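# Hang necklace behind the tabs in a jewelry box lid

## Task

Drape the necklace behind at least one of the little tabs on the inside of the jewelry box lid so that it hangs down on both sides of that tab, with the whole necklace inside the box and the box still upright. It only counts if it stays put without the robot supporting it, and at the end the grippers must release it and pull away.

## Robot and tools

Robot: two arms, left_arm and right_arm, each ending in a two-finger gripper. Joint ranges per arm (rad), base to hand: waist -2.618 to 3.054, shoulder 0.000 to 3.142, elbow 0.000 to 3.142, wrist pitch -1.571 to 1.571, wrist yaw -1.571 to 1.571, wrist roll -2.094 to 2.094. An elbow never reaches fully straight.

World frame: one shared frame with its origin on the tabletop midway between the arms; +z up, +x out across the table, and left_arm sits toward +y. The names left and right refer to the arms, not to image sides. Gripper frame: fingers point along the gripper's +z and separate along its y. The reported hand position is the spot between the finger pads, roughly 1 cm behind the tips; it may be a little wrong, worse at long reach.

The row (used by both motion tools): one flat list of 14 numbers, each in [-1, 1], always covering both arms even if one is idle: dx, dy, dz, rx, ry, rz, opening for left_arm, then the same seven for right_arm. The first six are an offset (not a pose) in that gripper's own axes, measured from the gripper's pose at the start of the action (or, for a call's first action or a move, from the pose in the latest result of the scene). Scale: 1.0 equals 0.6 m for dx, dy, dz and 180 degrees for rotation; rx, ry, rz form a single rotation vector. Opening is absolute, not an offset: +1 fully open (0.094 m), -1 closed; in between, fingers go to where grip_measured would read that value.

execute_actions(actions): a list of actions run in sequence; empty list just returns state and images. Each action is a table of up to 15 rows, one per 1/30 s step; if shorter, its last row repeats to fill 15 steps. Every row in an action is measured from the action's start pose, not from the previous row. Each step the command is clipped to within 70 mm and 16 degrees of the current measured pose, so a big offset may need several actions; after an action the arm continues only toward its last clipped pose.

move(target, speed, blocking): target is one 14-number row as above, offsets from the last reported pose. The grippers travel in straight lines that finish together, lasting 0.5 to 10 s (cut off at 10 s). speed is in m/s, 0.002 to 0.5, default 0.25; turning is capped at twice that in rad/s. Opening is applied at the start. Paths ignore obstacles and the other arm, the hand trails and can overshoot the speed, especially near full reach. Faster contact hits harder, and aiming further past a contact presses harder. blocking=false returns after 0.5 s while motion continues; until a result shows it ended, other moves and execute_actions are refused, so use wait or stop. The result adds a move: line with the outcome (done, off_target, moving, held, fault) and limits (paced = command clipped; held = some steps blocked by a check, after which the arm may jump ahead quickly), plus each gripper's distance to target. If only one arm is named, the other finished fine.

wait(seconds): 0 to 10; lets time pass with last commands held; returns early if a running move ends. wait(0) checks a non-blocking move.
stop(): brakes a running move; needs stopping distance, more when fast; fingers keep moving.
zoom_image(camera, region): enlarges part of a camera's latest image; region is [x0, y0, x1, y1] pixels from the top-left, at most 504 by 504. Cameras: cam_head_left, cam_head_right, cam_high, cam_low, cam_left_wrist, cam_right_wrist, all 504x504, images returned in that order; calibration was given but may be off by a few degrees and millimetres.
finished_scene(scene): ends the current scene (give its number) permanently and reports success; the necklace must be settled and released first.

Result lines: left_arm: … | right_arm: … give end_effector_position (m) and end_effector_quat_wxyz in the world frame. Hand target lines show where the controller is currently driving each gripper. grip_measured is finger opening on the command scale (the last joint value is metres), with a fixed per-gripper error near 1 mm. "pose unreachable" means the clearance check altered or blocked that arm's command. FAULT or OVER-TEMPERATURE FAULT lines mean an arm was stopped; MOTOR HOT warns from 75 °C; 90 °C pauses that arm 10 s, and 100 °C makes it drop everything and sag.

Practical notes: arms usually settle a centimetre or more low, and zero offsets let them creep downward; to hold an arm still, send the correction back to its desired pose in the first call of a reply and zeros afterward, raising the aim if it still sags. To grasp, command an opening about 0.03 below grip_measured (less for a gentler hold); very thin parts under about 2 mm get less force. The robot keeps its last command while you think, so holding loads heats motors. External tugs on held items or pushes on loose ones can happen. Avoid: arms colliding or pressing each other, dropping or slamming things, hard shoves, tipping the box, and anything leaving the table.

Each tool is called after "Request:" as name([rows], argument=value, ...), one row to a line, values as JSON.

## Session

Request:
execute_actions(actions=[])

Scene clock: 0.00 s.
left_arm: end_effector_position=(+0.4484, +0.5803, +0.1530) grip_measured=+1.000 end_effector_quat_wxyz=(-0.299, +0.700, +0.605, +0.231) | right_arm: end_effector_position=(+0.4515, +0.0332, +0.2541) grip_measured=+1.000 end_effector_quat_wxyz=(-0.445, +0.563, -0.631, -0.294)
Joint positions: left_arm=[ 0.379  2.34   2.266 -1.375 -0.768  1.945  0.094] | right_arm=[ 0.47   2.032  1.874 -0.529 -0.827 -0.689  0.094]
Joint velocities: left_arm=[-0.007 -0.007  0.012  0.066 -0.051  0.007  0.   ] | right_arm=[-0.022  0.012  0.002  0.037  0.022 -0.007  0.   ]
Hand target (left_arm): +0.449, +0.581, +0.167; -0.295, +0.694, +0.609, +0.246
Hand target (right_arm): +0.449, +0.034, +0.268; +0.456, -0.565, +0.621, +0.295

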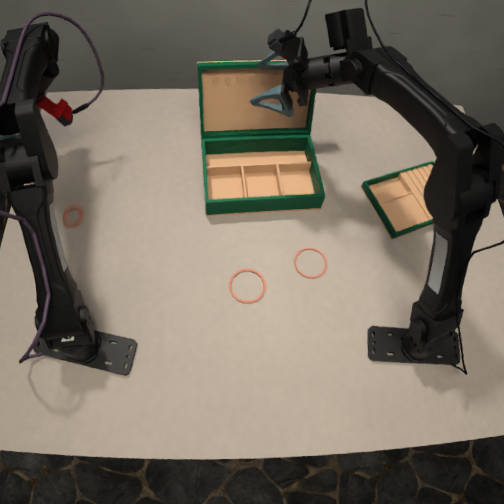

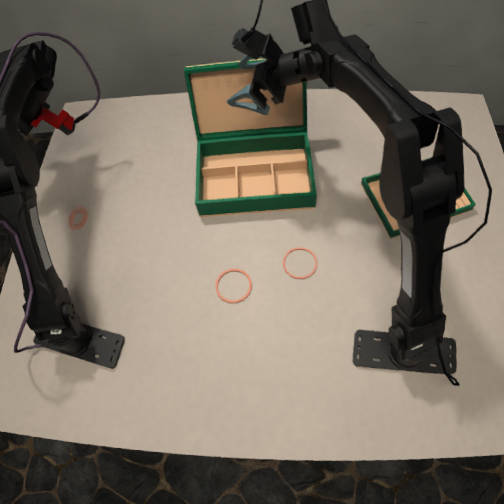

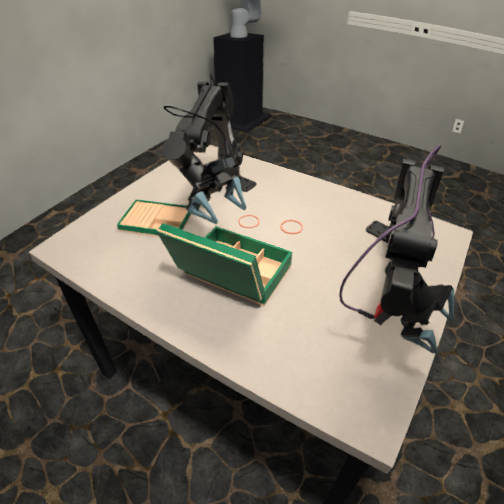

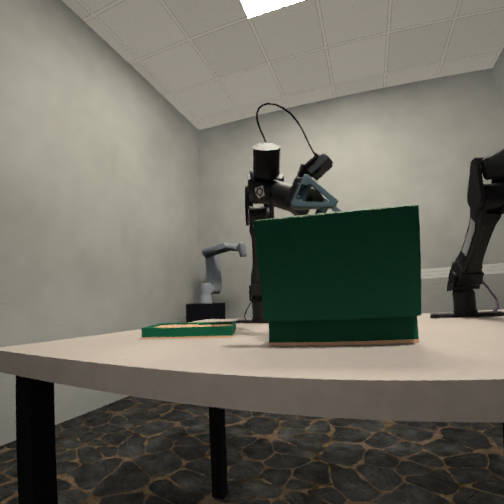

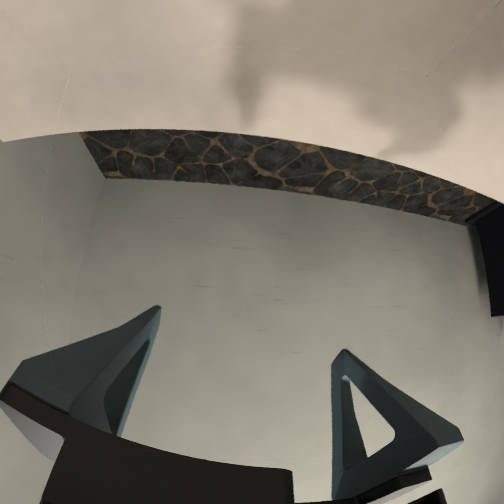

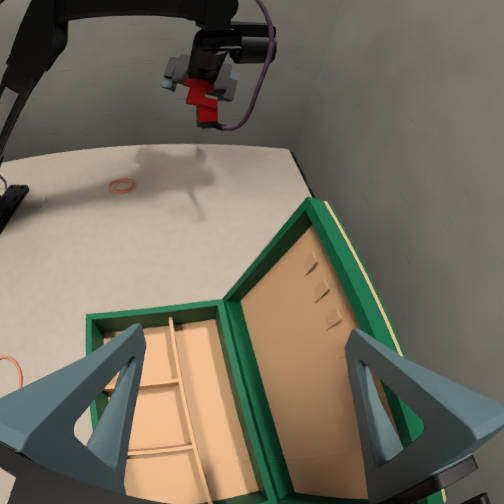

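Request:
zoom_image(camera="cam_head_left", region=[40, 185, 110, 245])

Request:
zoom_image(camera="cam_right_wrist", region=[270, 200, 400, 350])

Request:
zoom_image(camera="cam_head_left", region=[190, 50, 340, 310])

Region (40, 185, 110, 245) of cam_head_left's 504x504 image, scaled by 7.200, with more detail than that image has; it fills the top 432 rows of this view, and the rest is white.

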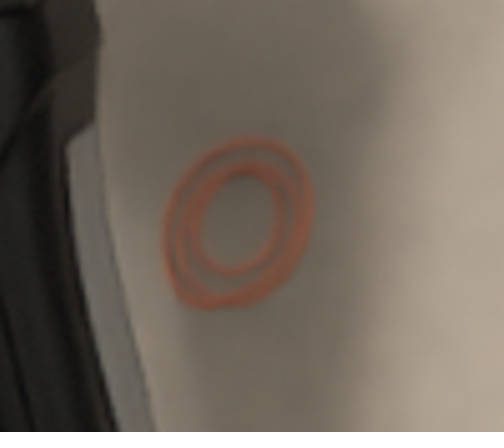

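Region (270, 200, 400, 350) of cam_right_wrist's 504x504 image, scaled by 3.360, with more detail than that image has; it fills the left 437 columns of this view, and the rest is white.

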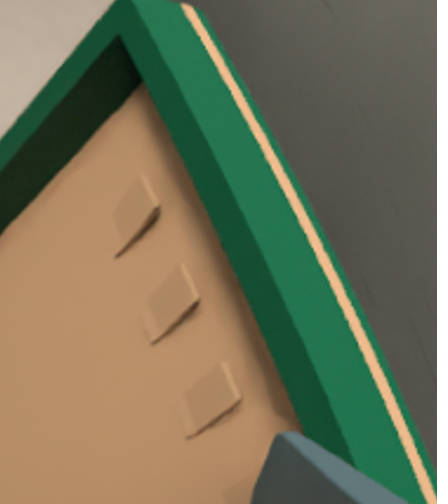

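Region (190, 50, 340, 310) of cam_head_left's 504x504 image, scaled by 1.938, with more detail than that image has; it fills the left 291 columns of this view, and the rest is white.

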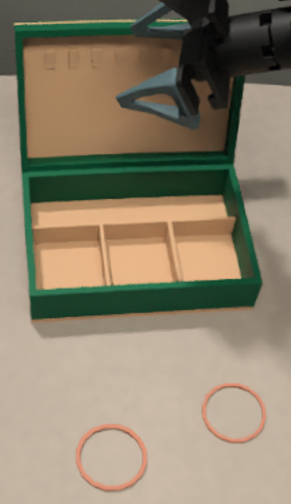

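Request:
move(target=[-0.243,-0.248,-0.109,0.17,-0.22,-0.515,-0.7, 0.0,0.373,-0.232,0,-0.16,0,-1])

Scene clock: 6.17 s.
left_arm: end_effector_position=(+0.2795, +0.4433, +0.1187) grip_measured=-0.698 end_effector_quat_wxyz=(-0.021, +0.010, +1.000, -0.001) | right_arm: end_effector_position=(+0.2050, -0.0438, +0.2772) grip_measured=-0.983 end_effector_quat_wxyz=(+0.580, -0.472, +0.506, +0.429)
Joint positions: left_arm=[ 0.44   1.666  1.368 -1.315 -0.009  0.262  0.014] | right_arm=[ 0.436  0.994  0.447  0.634 -1.059 -0.038  0.001]
Joint velocities: left_arm=[ 0.002  0.007 -0.012 -0.066  0.081  0.022  0.   ] | right_arm=[-0.012 -0.012 -0.002 -0.037  0.037  0.037 -0.001]
Hand target (left_arm): +0.280, +0.445, +0.123; -0.004, -0.000, +1.000, +0.000
Hand target (right_arm): +0.202, -0.047, +0.282; +0.588, -0.472, +0.499, +0.428
Off the commanded pose (left_arm): 0.002 m, 3 deg.
Off the commanded pose (right_arm): 0.008 m, 1 deg.
move: off_target (left_arm)
camera_calibration (this result's frames):
cam_left_wrist: T_world_to_cam=[[0.277342, -0.960568, -0.0197815, 0.354629], [-0.837166, -0.251713, 0.485586, 0.338255], [-0.471417, -0.118113, -0.873965, 0.401731], [0, 0, 0, 1]] pos_world=[0.374205, 0.473237, 0.193863]
cam_right_wrist: T_world_to_cam=[[0.964494, -0.199626, 0.172919, -0.257791], [0.0674367, -0.446883, -0.892047, 0.25588], [0.255351, 0.872035, -0.417554, 0.206975], [0, 0, 0, 1]] pos_world=[0.178531, -0.117603, 0.359257]

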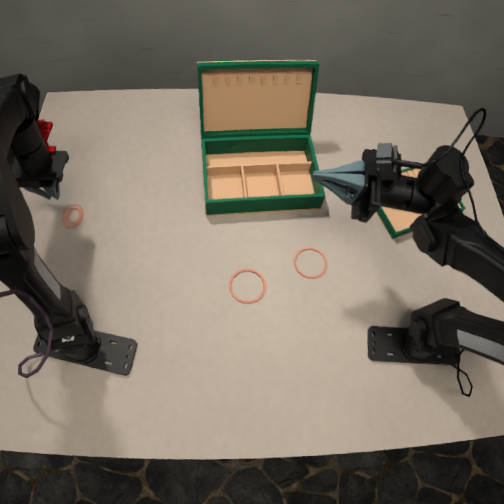

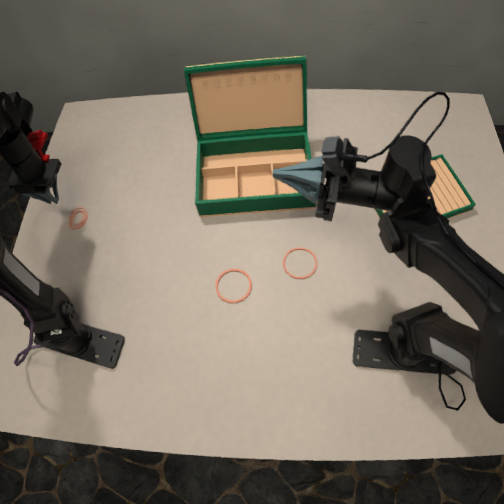

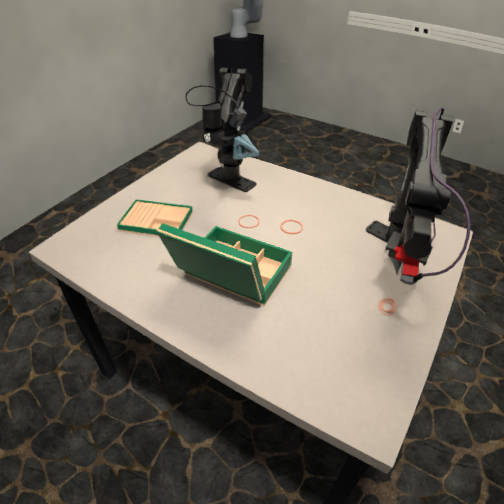

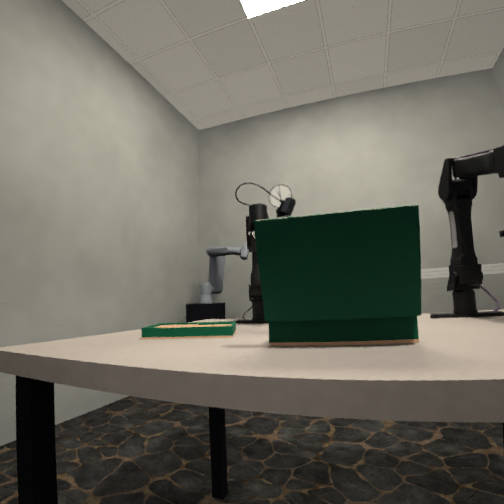

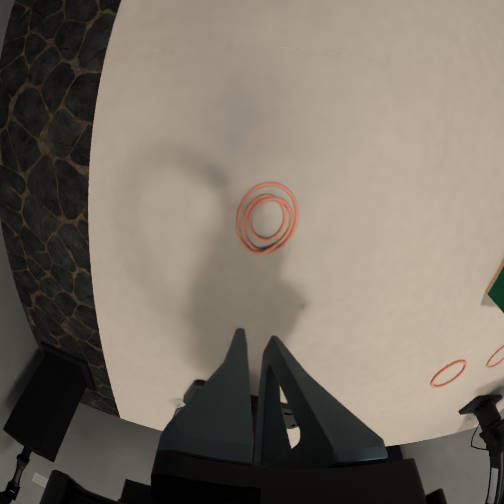

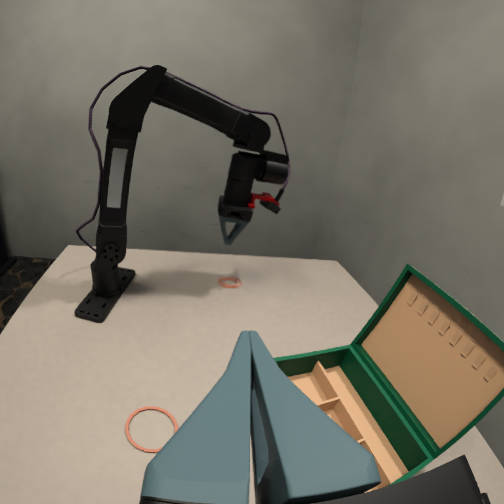

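Request:
zoom_image(camera="cam_left_wrist", region=[220, 170, 320, 270])

Region (220, 170, 320, 270) of cam_left_wrist's 504x504 image, scaled by 5.040, with more detail than that image has.

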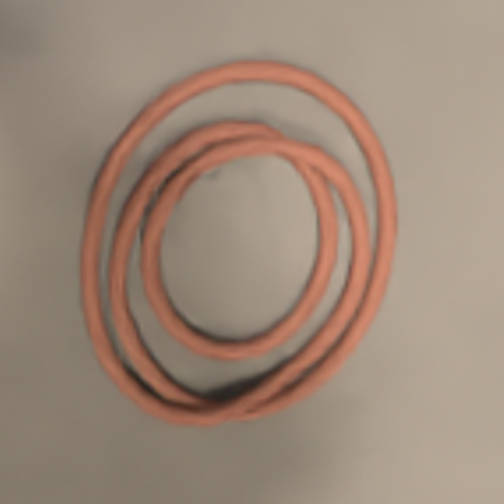

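Request:
move(target=[-0.089,-0.002,0.13,0,-0.013,-0.5,-0.82, -0.008,0,0,0,0,0,-1])

Request:
zoom_image(camera="cam_left_wrist", region=[150, 200, 370, 400])

Scene clock: 13.00 s.
left_arm: end_effector_position=(+0.3316, +0.4419, +0.0414) grip_measured=-0.818 end_effector_quat_wxyz=(+0.000, +0.700, -0.714, -0.006) | right_arm: end_effector_position=(+0.2052, -0.0437, +0.2747) grip_measured=-0.983 end_effector_quat_wxyz=(+0.575, -0.470, +0.512, +0.432)
Joint positions: left_arm=[ 0.4    1.877  1.312 -1.013 -0.009 -1.35   0.009] | right_arm=[ 0.436  0.994  0.447  0.619 -1.059 -0.036  0.001]
Joint velocities: left_arm=[ 0.002  0.002  0.002  0.022  0.022  0.066 -0.   ] | right_arm=[-0.002 -0.017 -0.012  0.007 -0.007 -0.022 -0.001]
Hand target (left_arm): +0.329, +0.441, +0.038; -0.003, +0.699, -0.715, -0.014
Hand target (right_arm): +0.204, -0.044, +0.282; +0.580, -0.472, +0.506, +0.430
Off the commanded pose (left_arm): 0.004 m, 1 deg.
Off the commanded pose (right_arm): 0.007 m, 1 deg.
move: done
camera_calibration (this result's frames):
cam_left_wrist: T_world_to_cam=[[0.960478, 0.277951, -0.0150072, -0.436681], [0.255966, -0.86075, 0.43999, 0.327639], [0.109378, -0.426442, -0.897877, 0.303189], [0, 0, 0, 1]] pos_world=[0.302396, 0.532684, 0.121515]
cam_right_wrist: T_world_to_cam=[[0.967215, -0.198821, 0.158005, -0.253926], [0.0529081, -0.450762, -0.891075, 0.256269], [0.248387, 0.870221, -0.425465, 0.209404], [0, 0, 0, 1]] pos_world=[0.180029, -0.117197, 0.35757]

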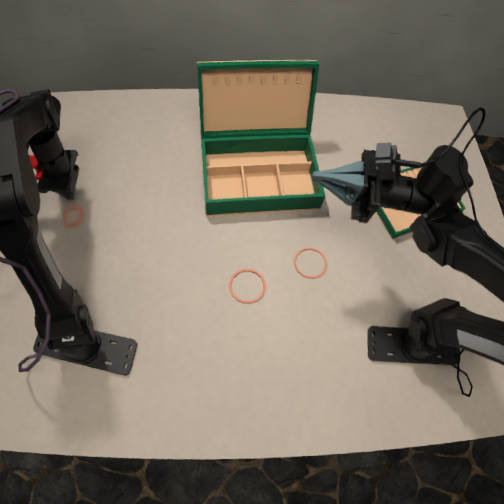

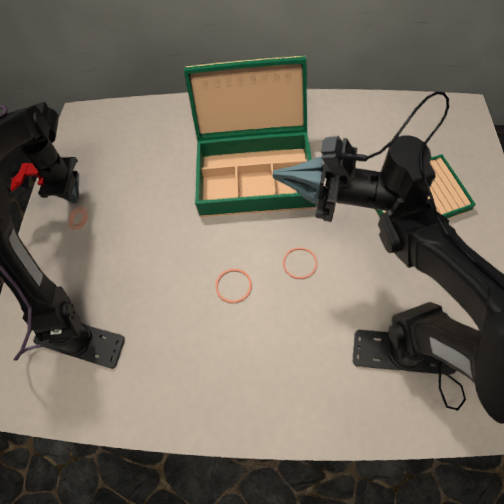

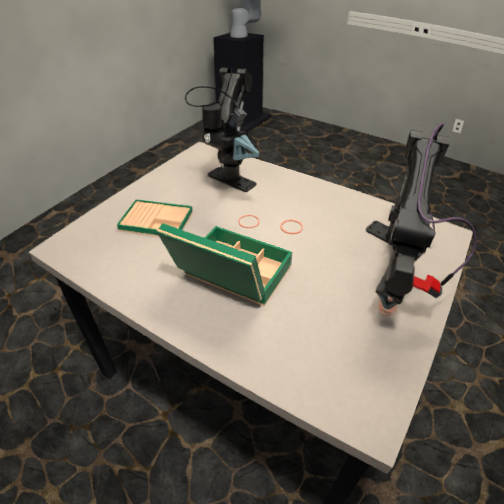

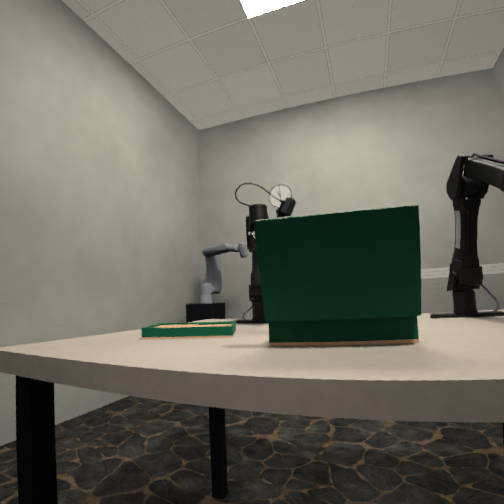

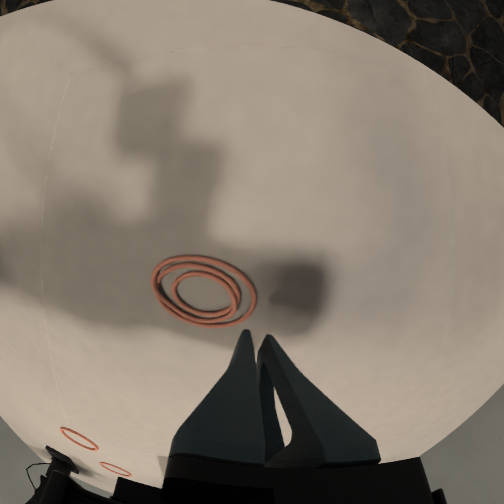

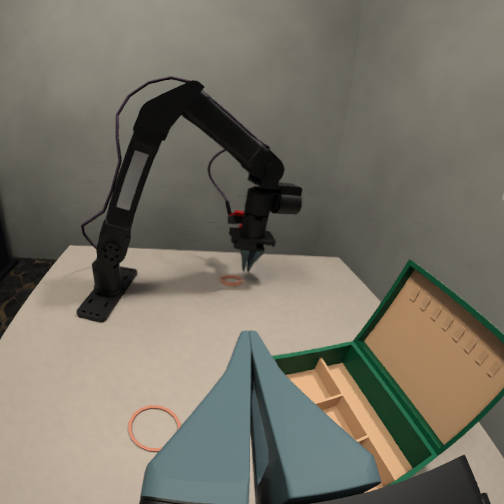

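Region (150, 200, 370, 400) of cam_left_wrist's 504x504 image, scaled by 2.291, with more detail than that image has; it fills the top 458 rows of this view, and the rest is white.

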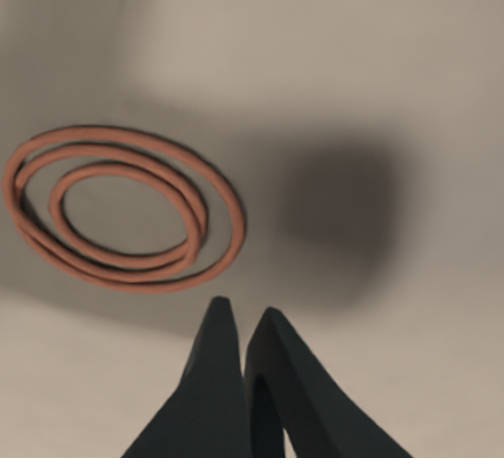

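Request:
move(target=[0,0.007,0.038,0,0,0,-0.82, -0.012,0,0,0,0,0,-1], speed=0.05)

Request:
zoom_image(camera="cam_left_wrist", region=[150, 230, 330, 400])

Scene clock: 14.27 s.
left_arm: end_effector_position=(+0.3290, +0.4407, +0.0206) grip_measured=-0.818 end_effector_quat_wxyz=(+0.002, +0.701, -0.714, -0.005) | right_arm: end_effector_position=(+0.2054, -0.0436, +0.2707) grip_measured=-0.983 end_effector_quat_wxyz=(+0.567, -0.467, +0.521, +0.436)
Joint positions: left_arm=[ 0.4    1.897  1.251 -0.933 -0.006 -1.352  0.009] | right_arm=[ 0.436  0.994  0.447  0.593 -1.059 -0.036  0.001]
Joint velocities: left_arm=[0.007 0.022 0.012 0.037 0.037 0.007 0.   ] | right_arm=[-0.002 -0.012 -0.022  0.022 -0.051  0.007  0.002]
Hand target (left_arm): +0.327, +0.442, +0.019; +0.001, +0.700, -0.714, -0.006
Hand target (right_arm): +0.204, -0.044, +0.282; +0.575, -0.470, +0.512, +0.432
Off the commanded pose (left_arm): 0.003 m, 0 deg.
Off the commanded pose (right_arm): 0.011 m, 1 deg.
move: off_target (right_arm)
camera_calibration (this result's frames):
cam_left_wrist: T_world_to_cam=[[0.959819, 0.280114, -0.0168235, -0.434917], [0.258279, -0.858378, 0.44326, 0.334512], [0.109722, -0.429795, -0.896235, 0.285636], [0, 0, 0, 1]] pos_world=[0.299704, 0.531729, 0.100405]
cam_right_wrist: T_world_to_cam=[[0.970825, -0.197598, 0.135846, -0.248169], [0.0310481, -0.458168, -0.888323, 0.256075], [0.237771, 0.866624, -0.438666, 0.213144], [0, 0, 0, 1]] pos_world=[0.182299, -0.116428, 0.354689]

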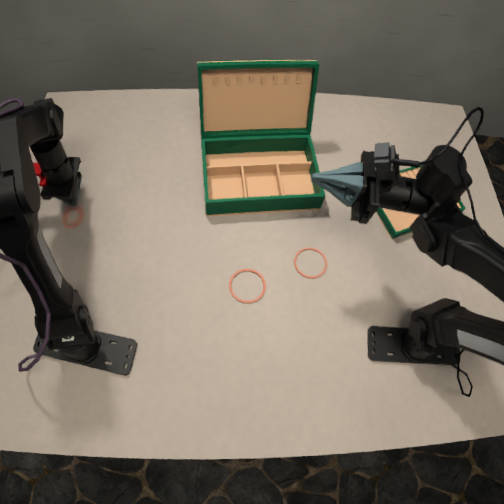

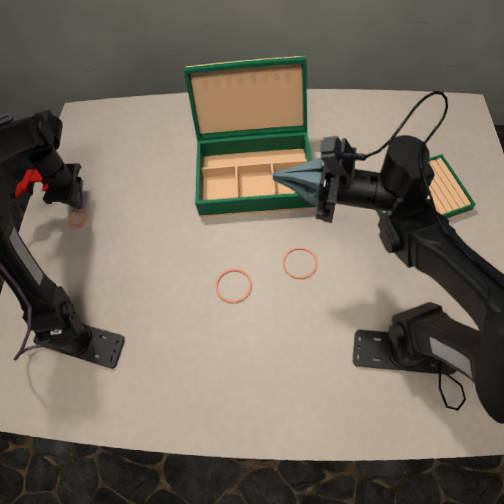

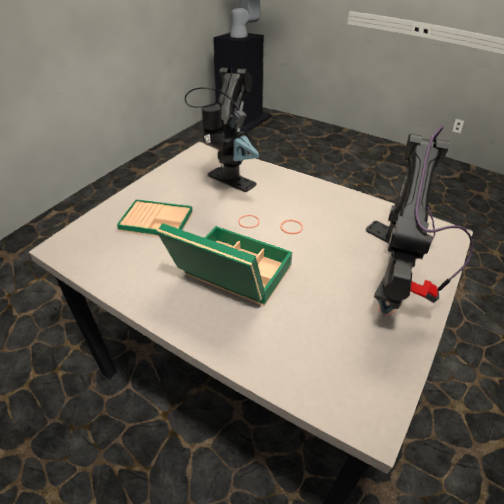

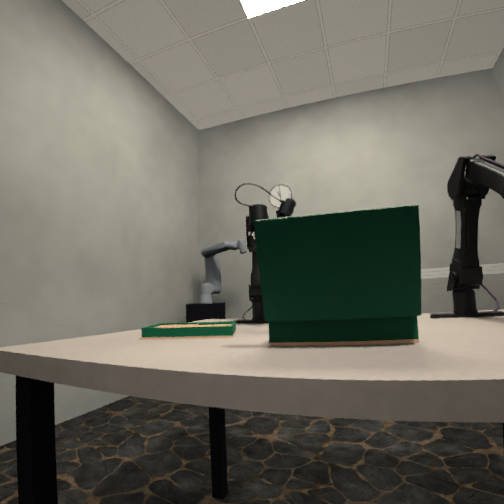

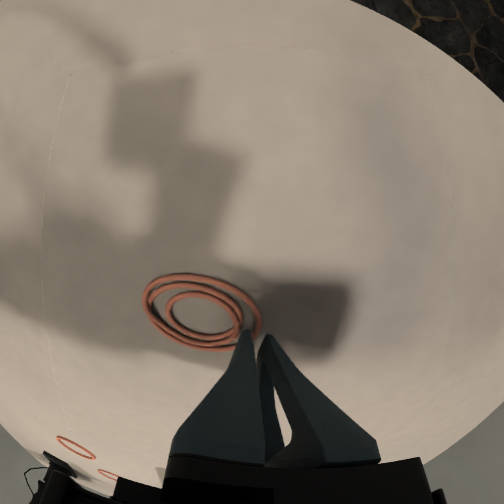

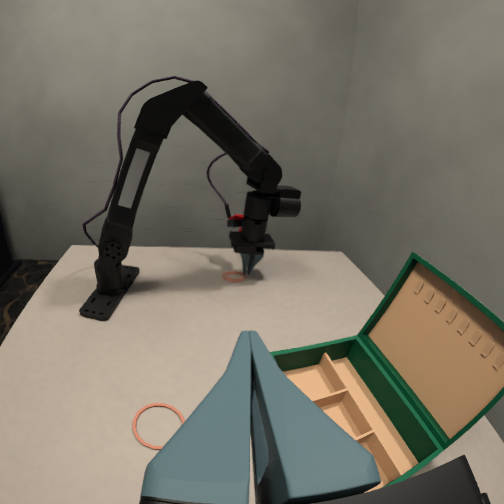

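Region (150, 230, 330, 400) of cam_left_wrist's 504x504 image, scaled by 2.800, with more detail than that image has.

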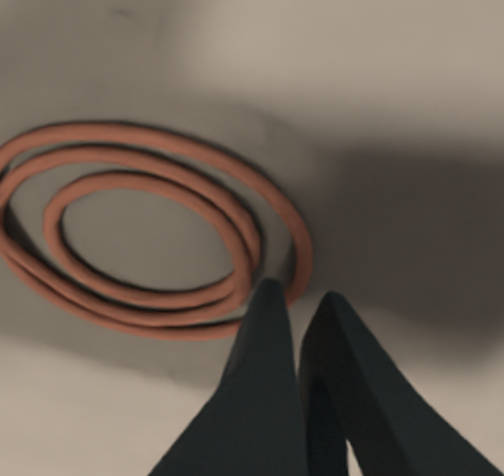

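Request:
move(target=[-0.004,0,0.022,0,0,0,-0.82, 0,0,0,0,0,0,-1], speed=0.03)

Request:
zoom_image(camera="cam_left_wrist", region=[150, 230, 330, 400])

Request:
move(target=[0,0,0.004,0,0,0,-0.98, 0,0,0,0,0,0,-1], speed=0.03)

Request:
move(target=[0,0,-0.3,0,0,0,-0.98, 0,0,0,0,0,0,-1], speed=0.1)

Scene clock: 15.60 s.
left_arm: end_effector_position=(+0.3343, +0.4412, +0.0138) grip_measured=-0.818 end_effector_quat_wxyz=(-0.000, +0.701, -0.714, -0.001) | right_arm: end_effector_position=(+0.2054, -0.0436, +0.2706) grip_measured=-0.983 end_effector_quat_wxyz=(+0.567, -0.467, +0.521, +0.436)
Joint positions: left_arm=[ 0.4    1.918  1.251 -0.903 -0.002 -1.352  0.009] | right_arm=[ 0.436  0.994  0.447  0.593 -1.059 -0.036  0.001]
Joint velocities: left_arm=[-0.027  0.007 -0.012  0.037 -0.022  0.007 -0.   ] | right_arm=[-0.017 -0.007 -0.002  0.037 -0.022 -0.007  0.   ]
Hand target (left_arm): +0.329, +0.443, +0.008; +0.002, +0.701, -0.714, -0.005
Hand target (right_arm): +0.205, -0.044, +0.271; +0.567, -0.467, +0.521, +0.436
Off the commanded pose (left_arm): 0.009 m, 1 deg.
Off the commanded pose (right_arm): 0.000 m, 0 deg.
move: done
camera_calibration (this result's frames):
cam_left_wrist: T_world_to_cam=[[0.959929, 0.280107, -0.00874802, -0.440334], [0.254327, -0.857619, 0.446997, 0.337486], [0.117705, -0.431311, -0.894492, 0.277128], [0, 0, 0, 1]] pos_world=[0.304238, 0.532303, 0.0931814]
cam_right_wrist: T_world_to_cam=[[0.970874, -0.197581, 0.135519, -0.248084], [0.0307272, -0.458277, -0.888278, 0.256071], [0.237612, 0.86657, -0.438858, 0.213198], [0, 0, 0, 1]] pos_world=[0.182332, -0.116417, 0.354646]

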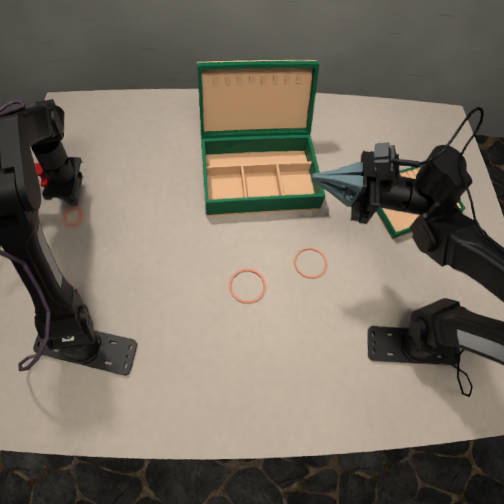

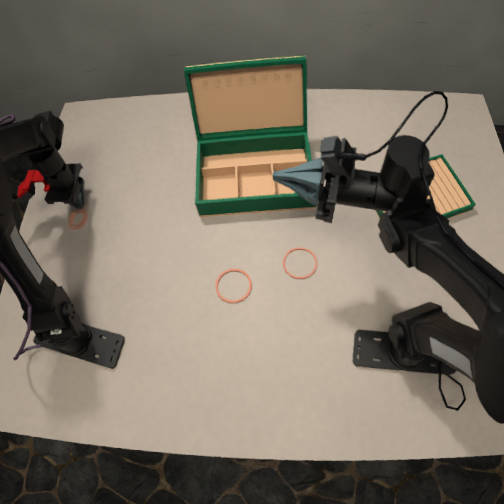

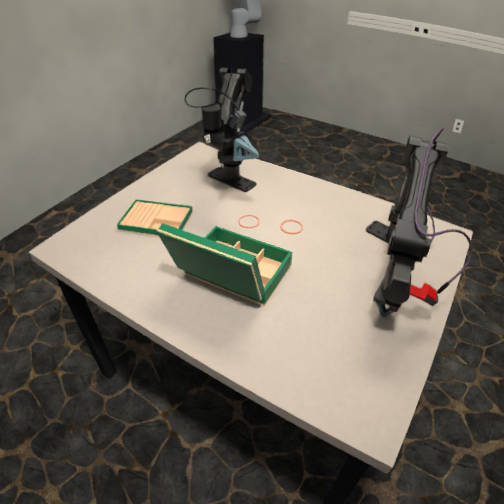

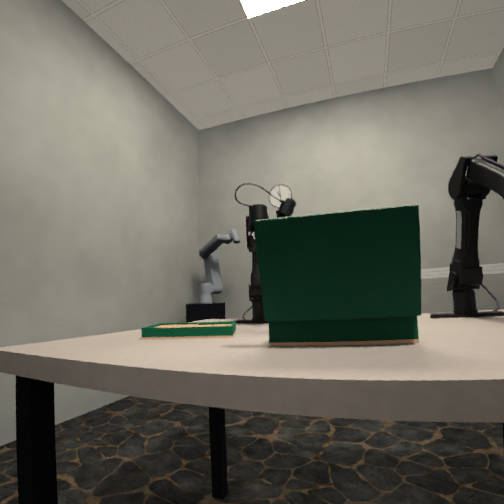

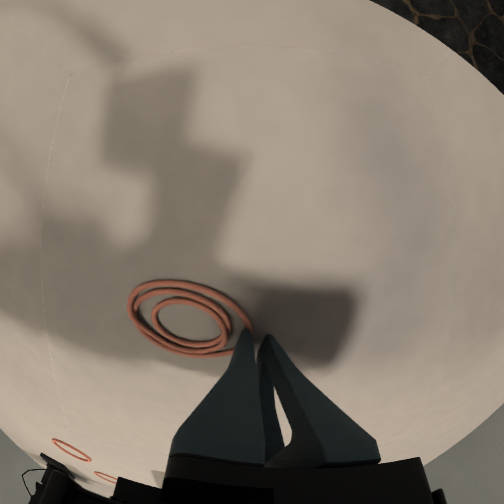

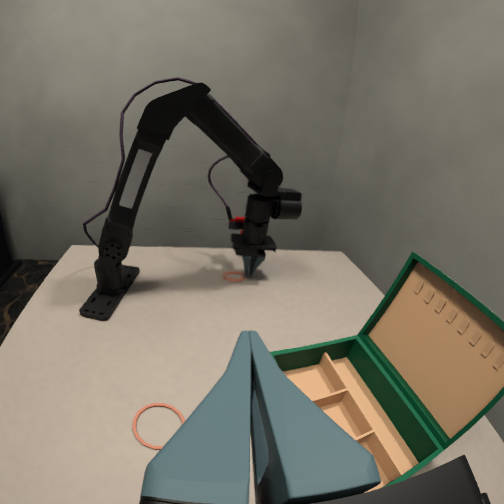

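Region (150, 230, 330, 400) of cam_left_wrist's 504x504 image, scaled by 2.800, with more detail than that image has.

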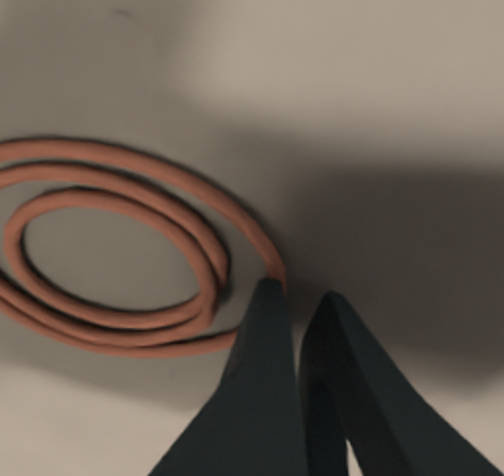

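Scene clock: 16.30 s.
left_arm: end_effector_position=(+0.3341, +0.4412, +0.0138) grip_measured=-0.978 end_effector_quat_wxyz=(-0.000, +0.701, -0.714, -0.001) | right_arm: end_effector_position=(+0.2054, -0.0436, +0.2706) grip_measured=-0.983 end_effector_quat_wxyz=(+0.567, -0.467, +0.521, +0.436)
Joint positions: left_arm=[ 0.4    1.918  1.251 -0.904 -0.003 -1.352  0.001] | right_arm=[ 0.436  0.994  0.447  0.593 -1.059 -0.036  0.001]
Joint velocities: left_arm=[ 0.002 -0.017  0.012  0.007  0.022  0.007 -0.001] | right_arm=[ 0.012 -0.007 -0.012  0.051 -0.022  0.007  0.001]
Hand target (left_arm): +0.334, +0.441, +0.011; -0.000, +0.701, -0.714, -0.001
Hand target (right_arm): +0.205, -0.044, +0.271; +0.567, -0.467, +0.521, +0.436
Off the commanded pose (left_arm): 0.002 m, 0 deg.
Off the commanded pose (right_arm): 0.000 m, 0 deg.
move: done
camera_calibration (this result's frames):
cam_left_wrist: T_world_to_cam=[[0.959921, 0.280109, -0.0094764, -0.440139], [0.254695, -0.857719, 0.446597, 0.337488], [0.116968, -0.431112, -0.894685, 0.277325], [0, 0, 0, 1]] pos_world=[0.304104, 0.532315, 0.0932268]
cam_right_wrist: T_world_to_cam=[[0.970874, -0.197581, 0.135519, -0.248084], [0.0307272, -0.458277, -0.888278, 0.256071], [0.237612, 0.86657, -0.438858, 0.213198], [0, 0, 0, 1]] pos_world=[0.182332, -0.116417, 0.354646]

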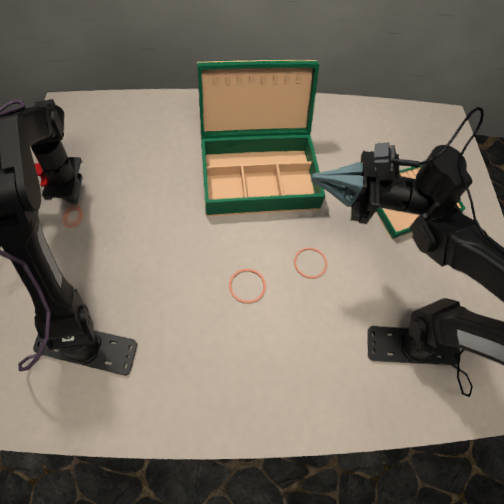

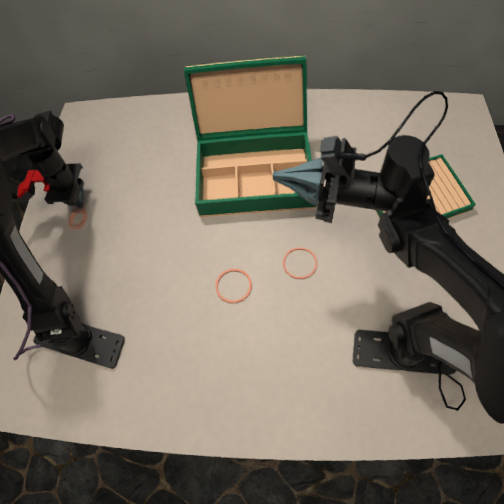

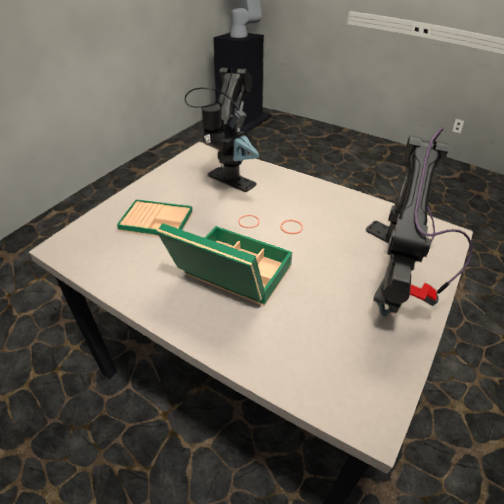

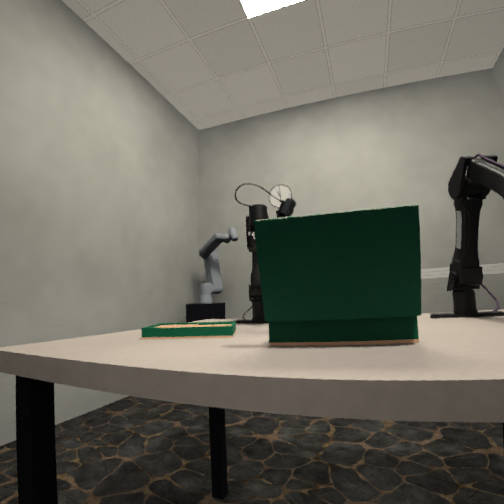

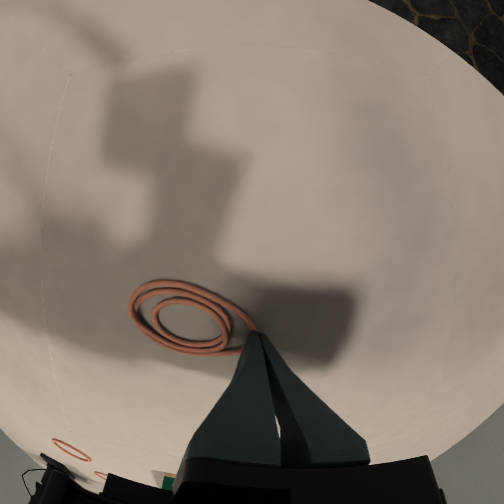

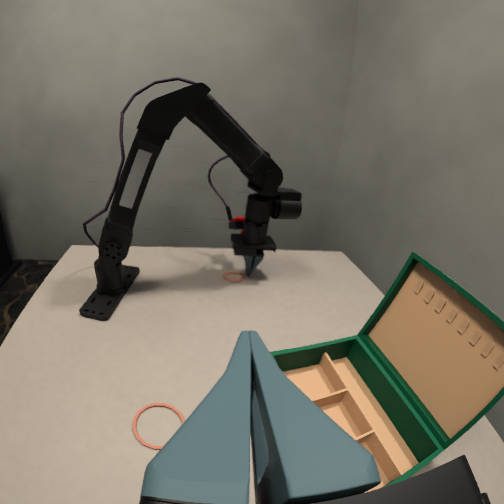

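Scene clock: 18.60 s.
left_arm: end_effector_position=(+0.3336, +0.4403, +0.1766) grip_measured=-0.978 end_effector_quat_wxyz=(+0.004, +0.701, -0.714, -0.001) | right_arm: end_effector_position=(+0.2054, -0.0436, +0.2706) grip_measured=-0.983 end_effector_quat_wxyz=(+0.567, -0.467, +0.521, +0.436)
Joint positions: left_arm=[ 0.4    1.854  1.825 -1.55   0.002 -1.352  0.001] | right_arm=[ 0.436  0.994  0.447  0.593 -1.059 -0.036  0.001]
Joint velocities: left_arm=[-0.002  0.012 -0.007  0.037  0.022 -0.007 -0.   ] | right_arm=[-0.002 -0.017  0.002  0.007 -0.022 -0.007  0.001]
Hand target (left_arm): +0.334, +0.440, +0.193; -0.015, +0.700, -0.714, +0.008
Hand target (right_arm): +0.205, -0.044, +0.271; +0.567, -0.467, +0.521, +0.436
Off the commanded pose (left_arm): 0.017 m, 0 deg.
Off the commanded pose (right_arm): 0.000 m, 0 deg.
joint sent to its limit (left arm) — the command would take joint 4 (wrist pitch) past its lower limit, so that joint was sent only as far as its limit.
move: off_target (left_arm)
camera_calibration (this result's frames):
cam_left_wrist: T_world_to_cam=[[0.959845, 0.280057, -0.0162888, -0.436597], [0.257185, -0.855293, 0.449812, 0.261701], [0.112041, -0.435939, -0.892975, 0.426138], [0, 0, 0, 1]] pos_world=[0.304015, 0.531873, 0.255703]
cam_right_wrist: T_world_to_cam=[[0.970874, -0.197581, 0.135519, -0.248084], [0.0307272, -0.458277, -0.888278, 0.256071], [0.237612, 0.86657, -0.438858, 0.213198], [0, 0, 0, 1]] pos_world=[0.182332, -0.116417, 0.354646]

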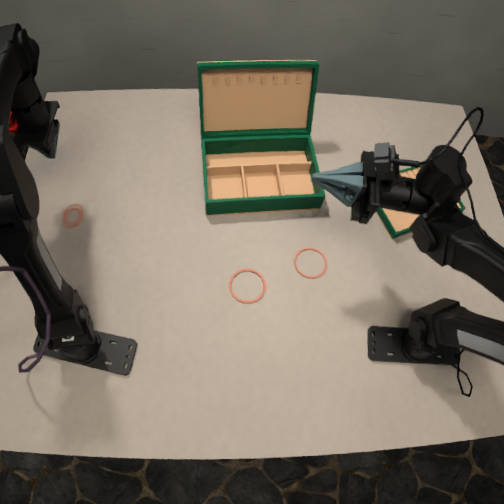

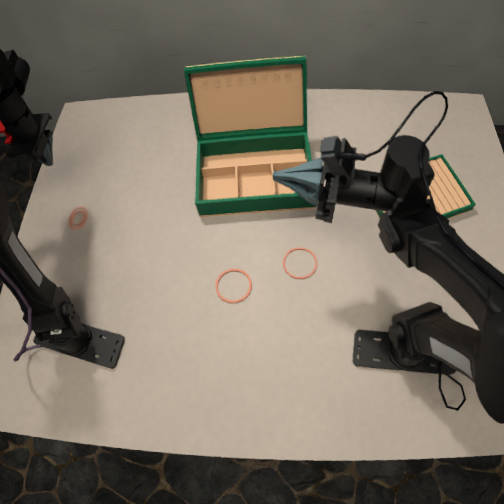

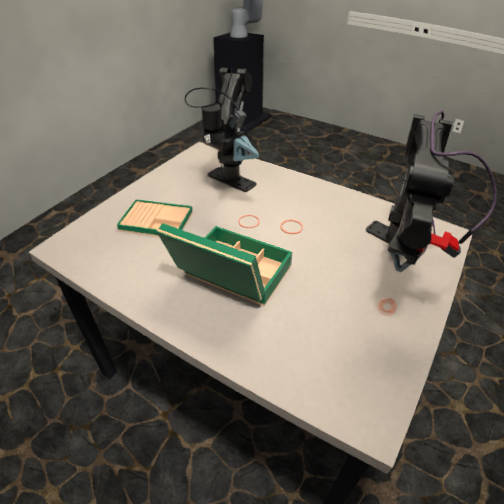

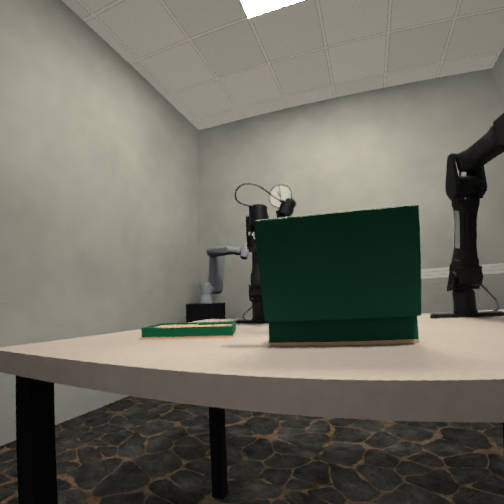

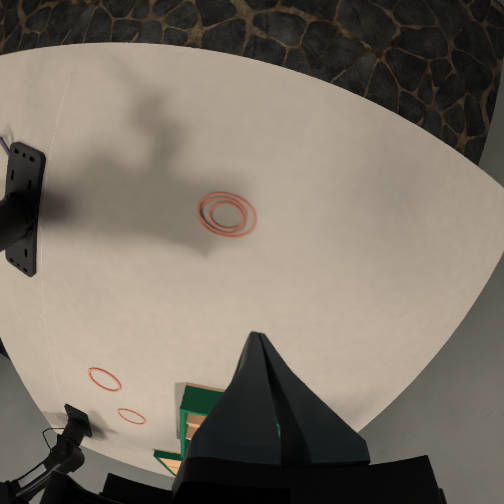

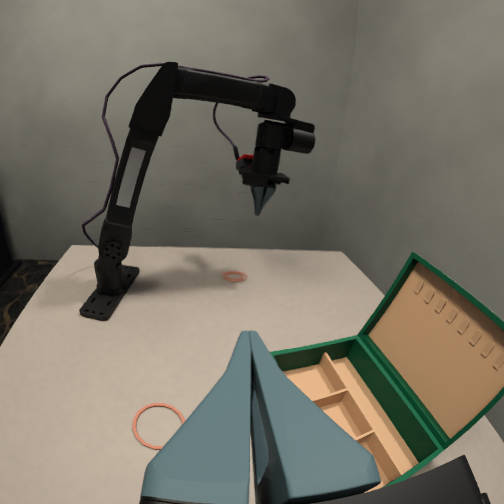

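Request:
move(target=[-0.003,0.006,0.281,0,0,0,-0.77, 0,0,0,0,0,0,-1], speed=0.08)

Request:
zoom_image(camera="cam_left_wrist", region=[150, 230, 330, 400])

Scene clock: 21.40 s.
left_arm: end_effector_position=(+0.3321, +0.4380, +0.0140) grip_measured=-0.772 end_effector_quat_wxyz=(+0.005, +0.700, -0.714, +0.005) | right_arm: end_effector_position=(+0.2054, -0.0436, +0.2706) grip_measured=-0.983 end_effector_quat_wxyz=(+0.567, -0.467, +0.521, +0.436)
Joint positions: left_arm=[ 0.4    1.91   1.24  -0.903  0.013 -1.351  0.011] | right_arm=[ 0.436  0.994  0.447  0.593 -1.059 -0.036  0.001]
Joint velocities: left_arm=[ 0.012  0.002  0.017  0.007 -0.066  0.066 -0.001] | right_arm=[-0.022  0.007 -0.007  0.007 -0.022 -0.095  0.   ]
Hand target (left_arm): +0.328, +0.442, +0.008; +0.004, +0.701, -0.714, -0.002
Hand target (right_arm): +0.205, -0.044, +0.271; +0.567, -0.467, +0.521, +0.436
Off the commanded pose (left_arm): 0.008 m, 1 deg.
Off the commanded pose (right_arm): 0.000 m, 0 deg.
move: done
camera_calibration (this result's frames):
cam_left_wrist: T_world_to_cam=[[0.960144, 0.279238, -0.0122614, -0.436961], [0.253367, -0.850989, 0.460026, 0.332485], [0.118022, -0.444797, -0.887821, 0.281917], [0, 0, 0, 1]] pos_world=[0.302032, 0.530353, 0.0919826]
cam_right_wrist: T_world_to_cam=[[0.970874, -0.197581, 0.135519, -0.248084], [0.0307272, -0.458277, -0.888278, 0.256071], [0.237612, 0.86657, -0.438858, 0.213198], [0, 0, 0, 1]] pos_world=[0.182332, -0.116417, 0.354646]

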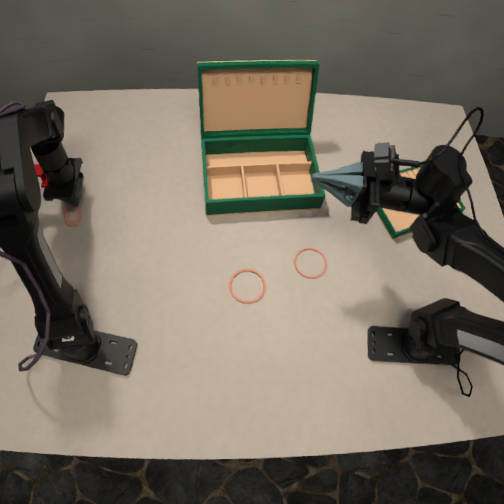

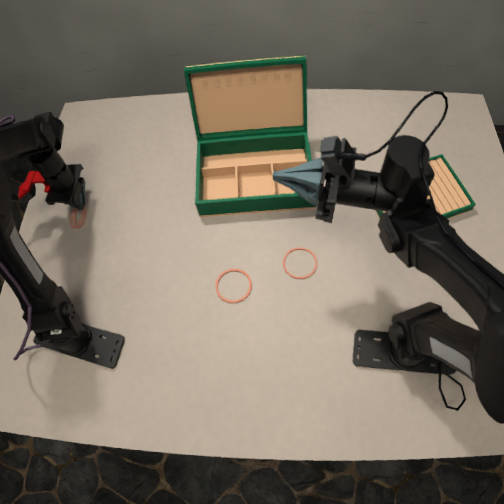

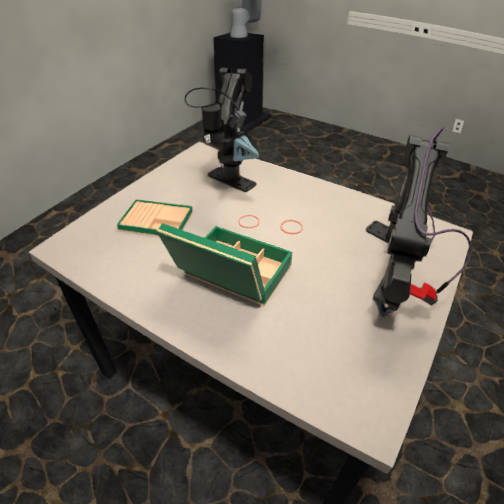

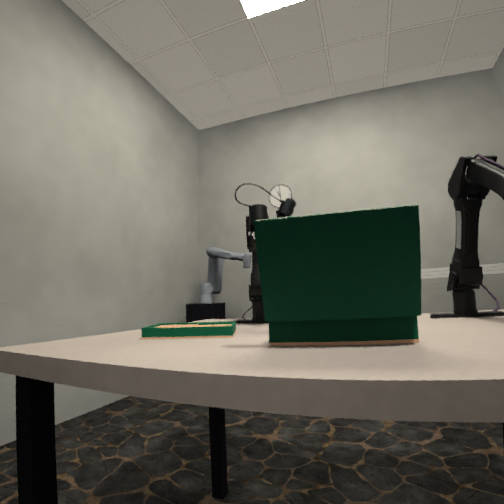

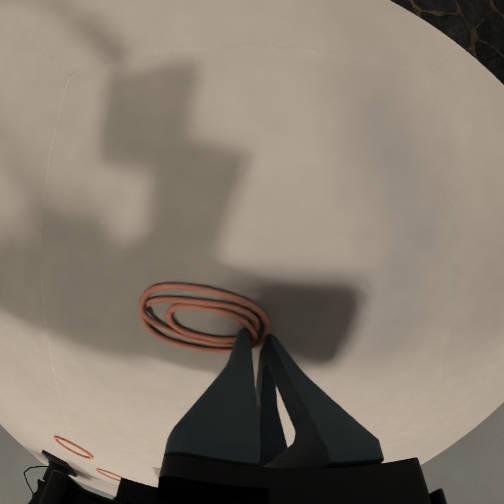

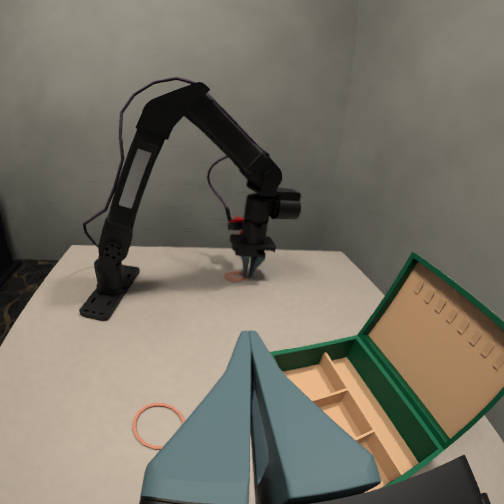

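Region (150, 230, 330, 400) of cam_left_wrist's 504x504 image, scaled by 2.800, with more detail than that image has.

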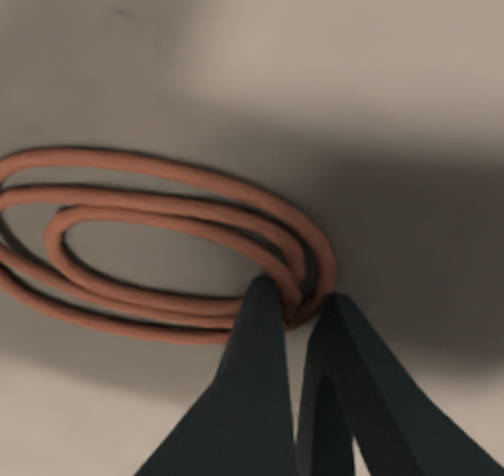

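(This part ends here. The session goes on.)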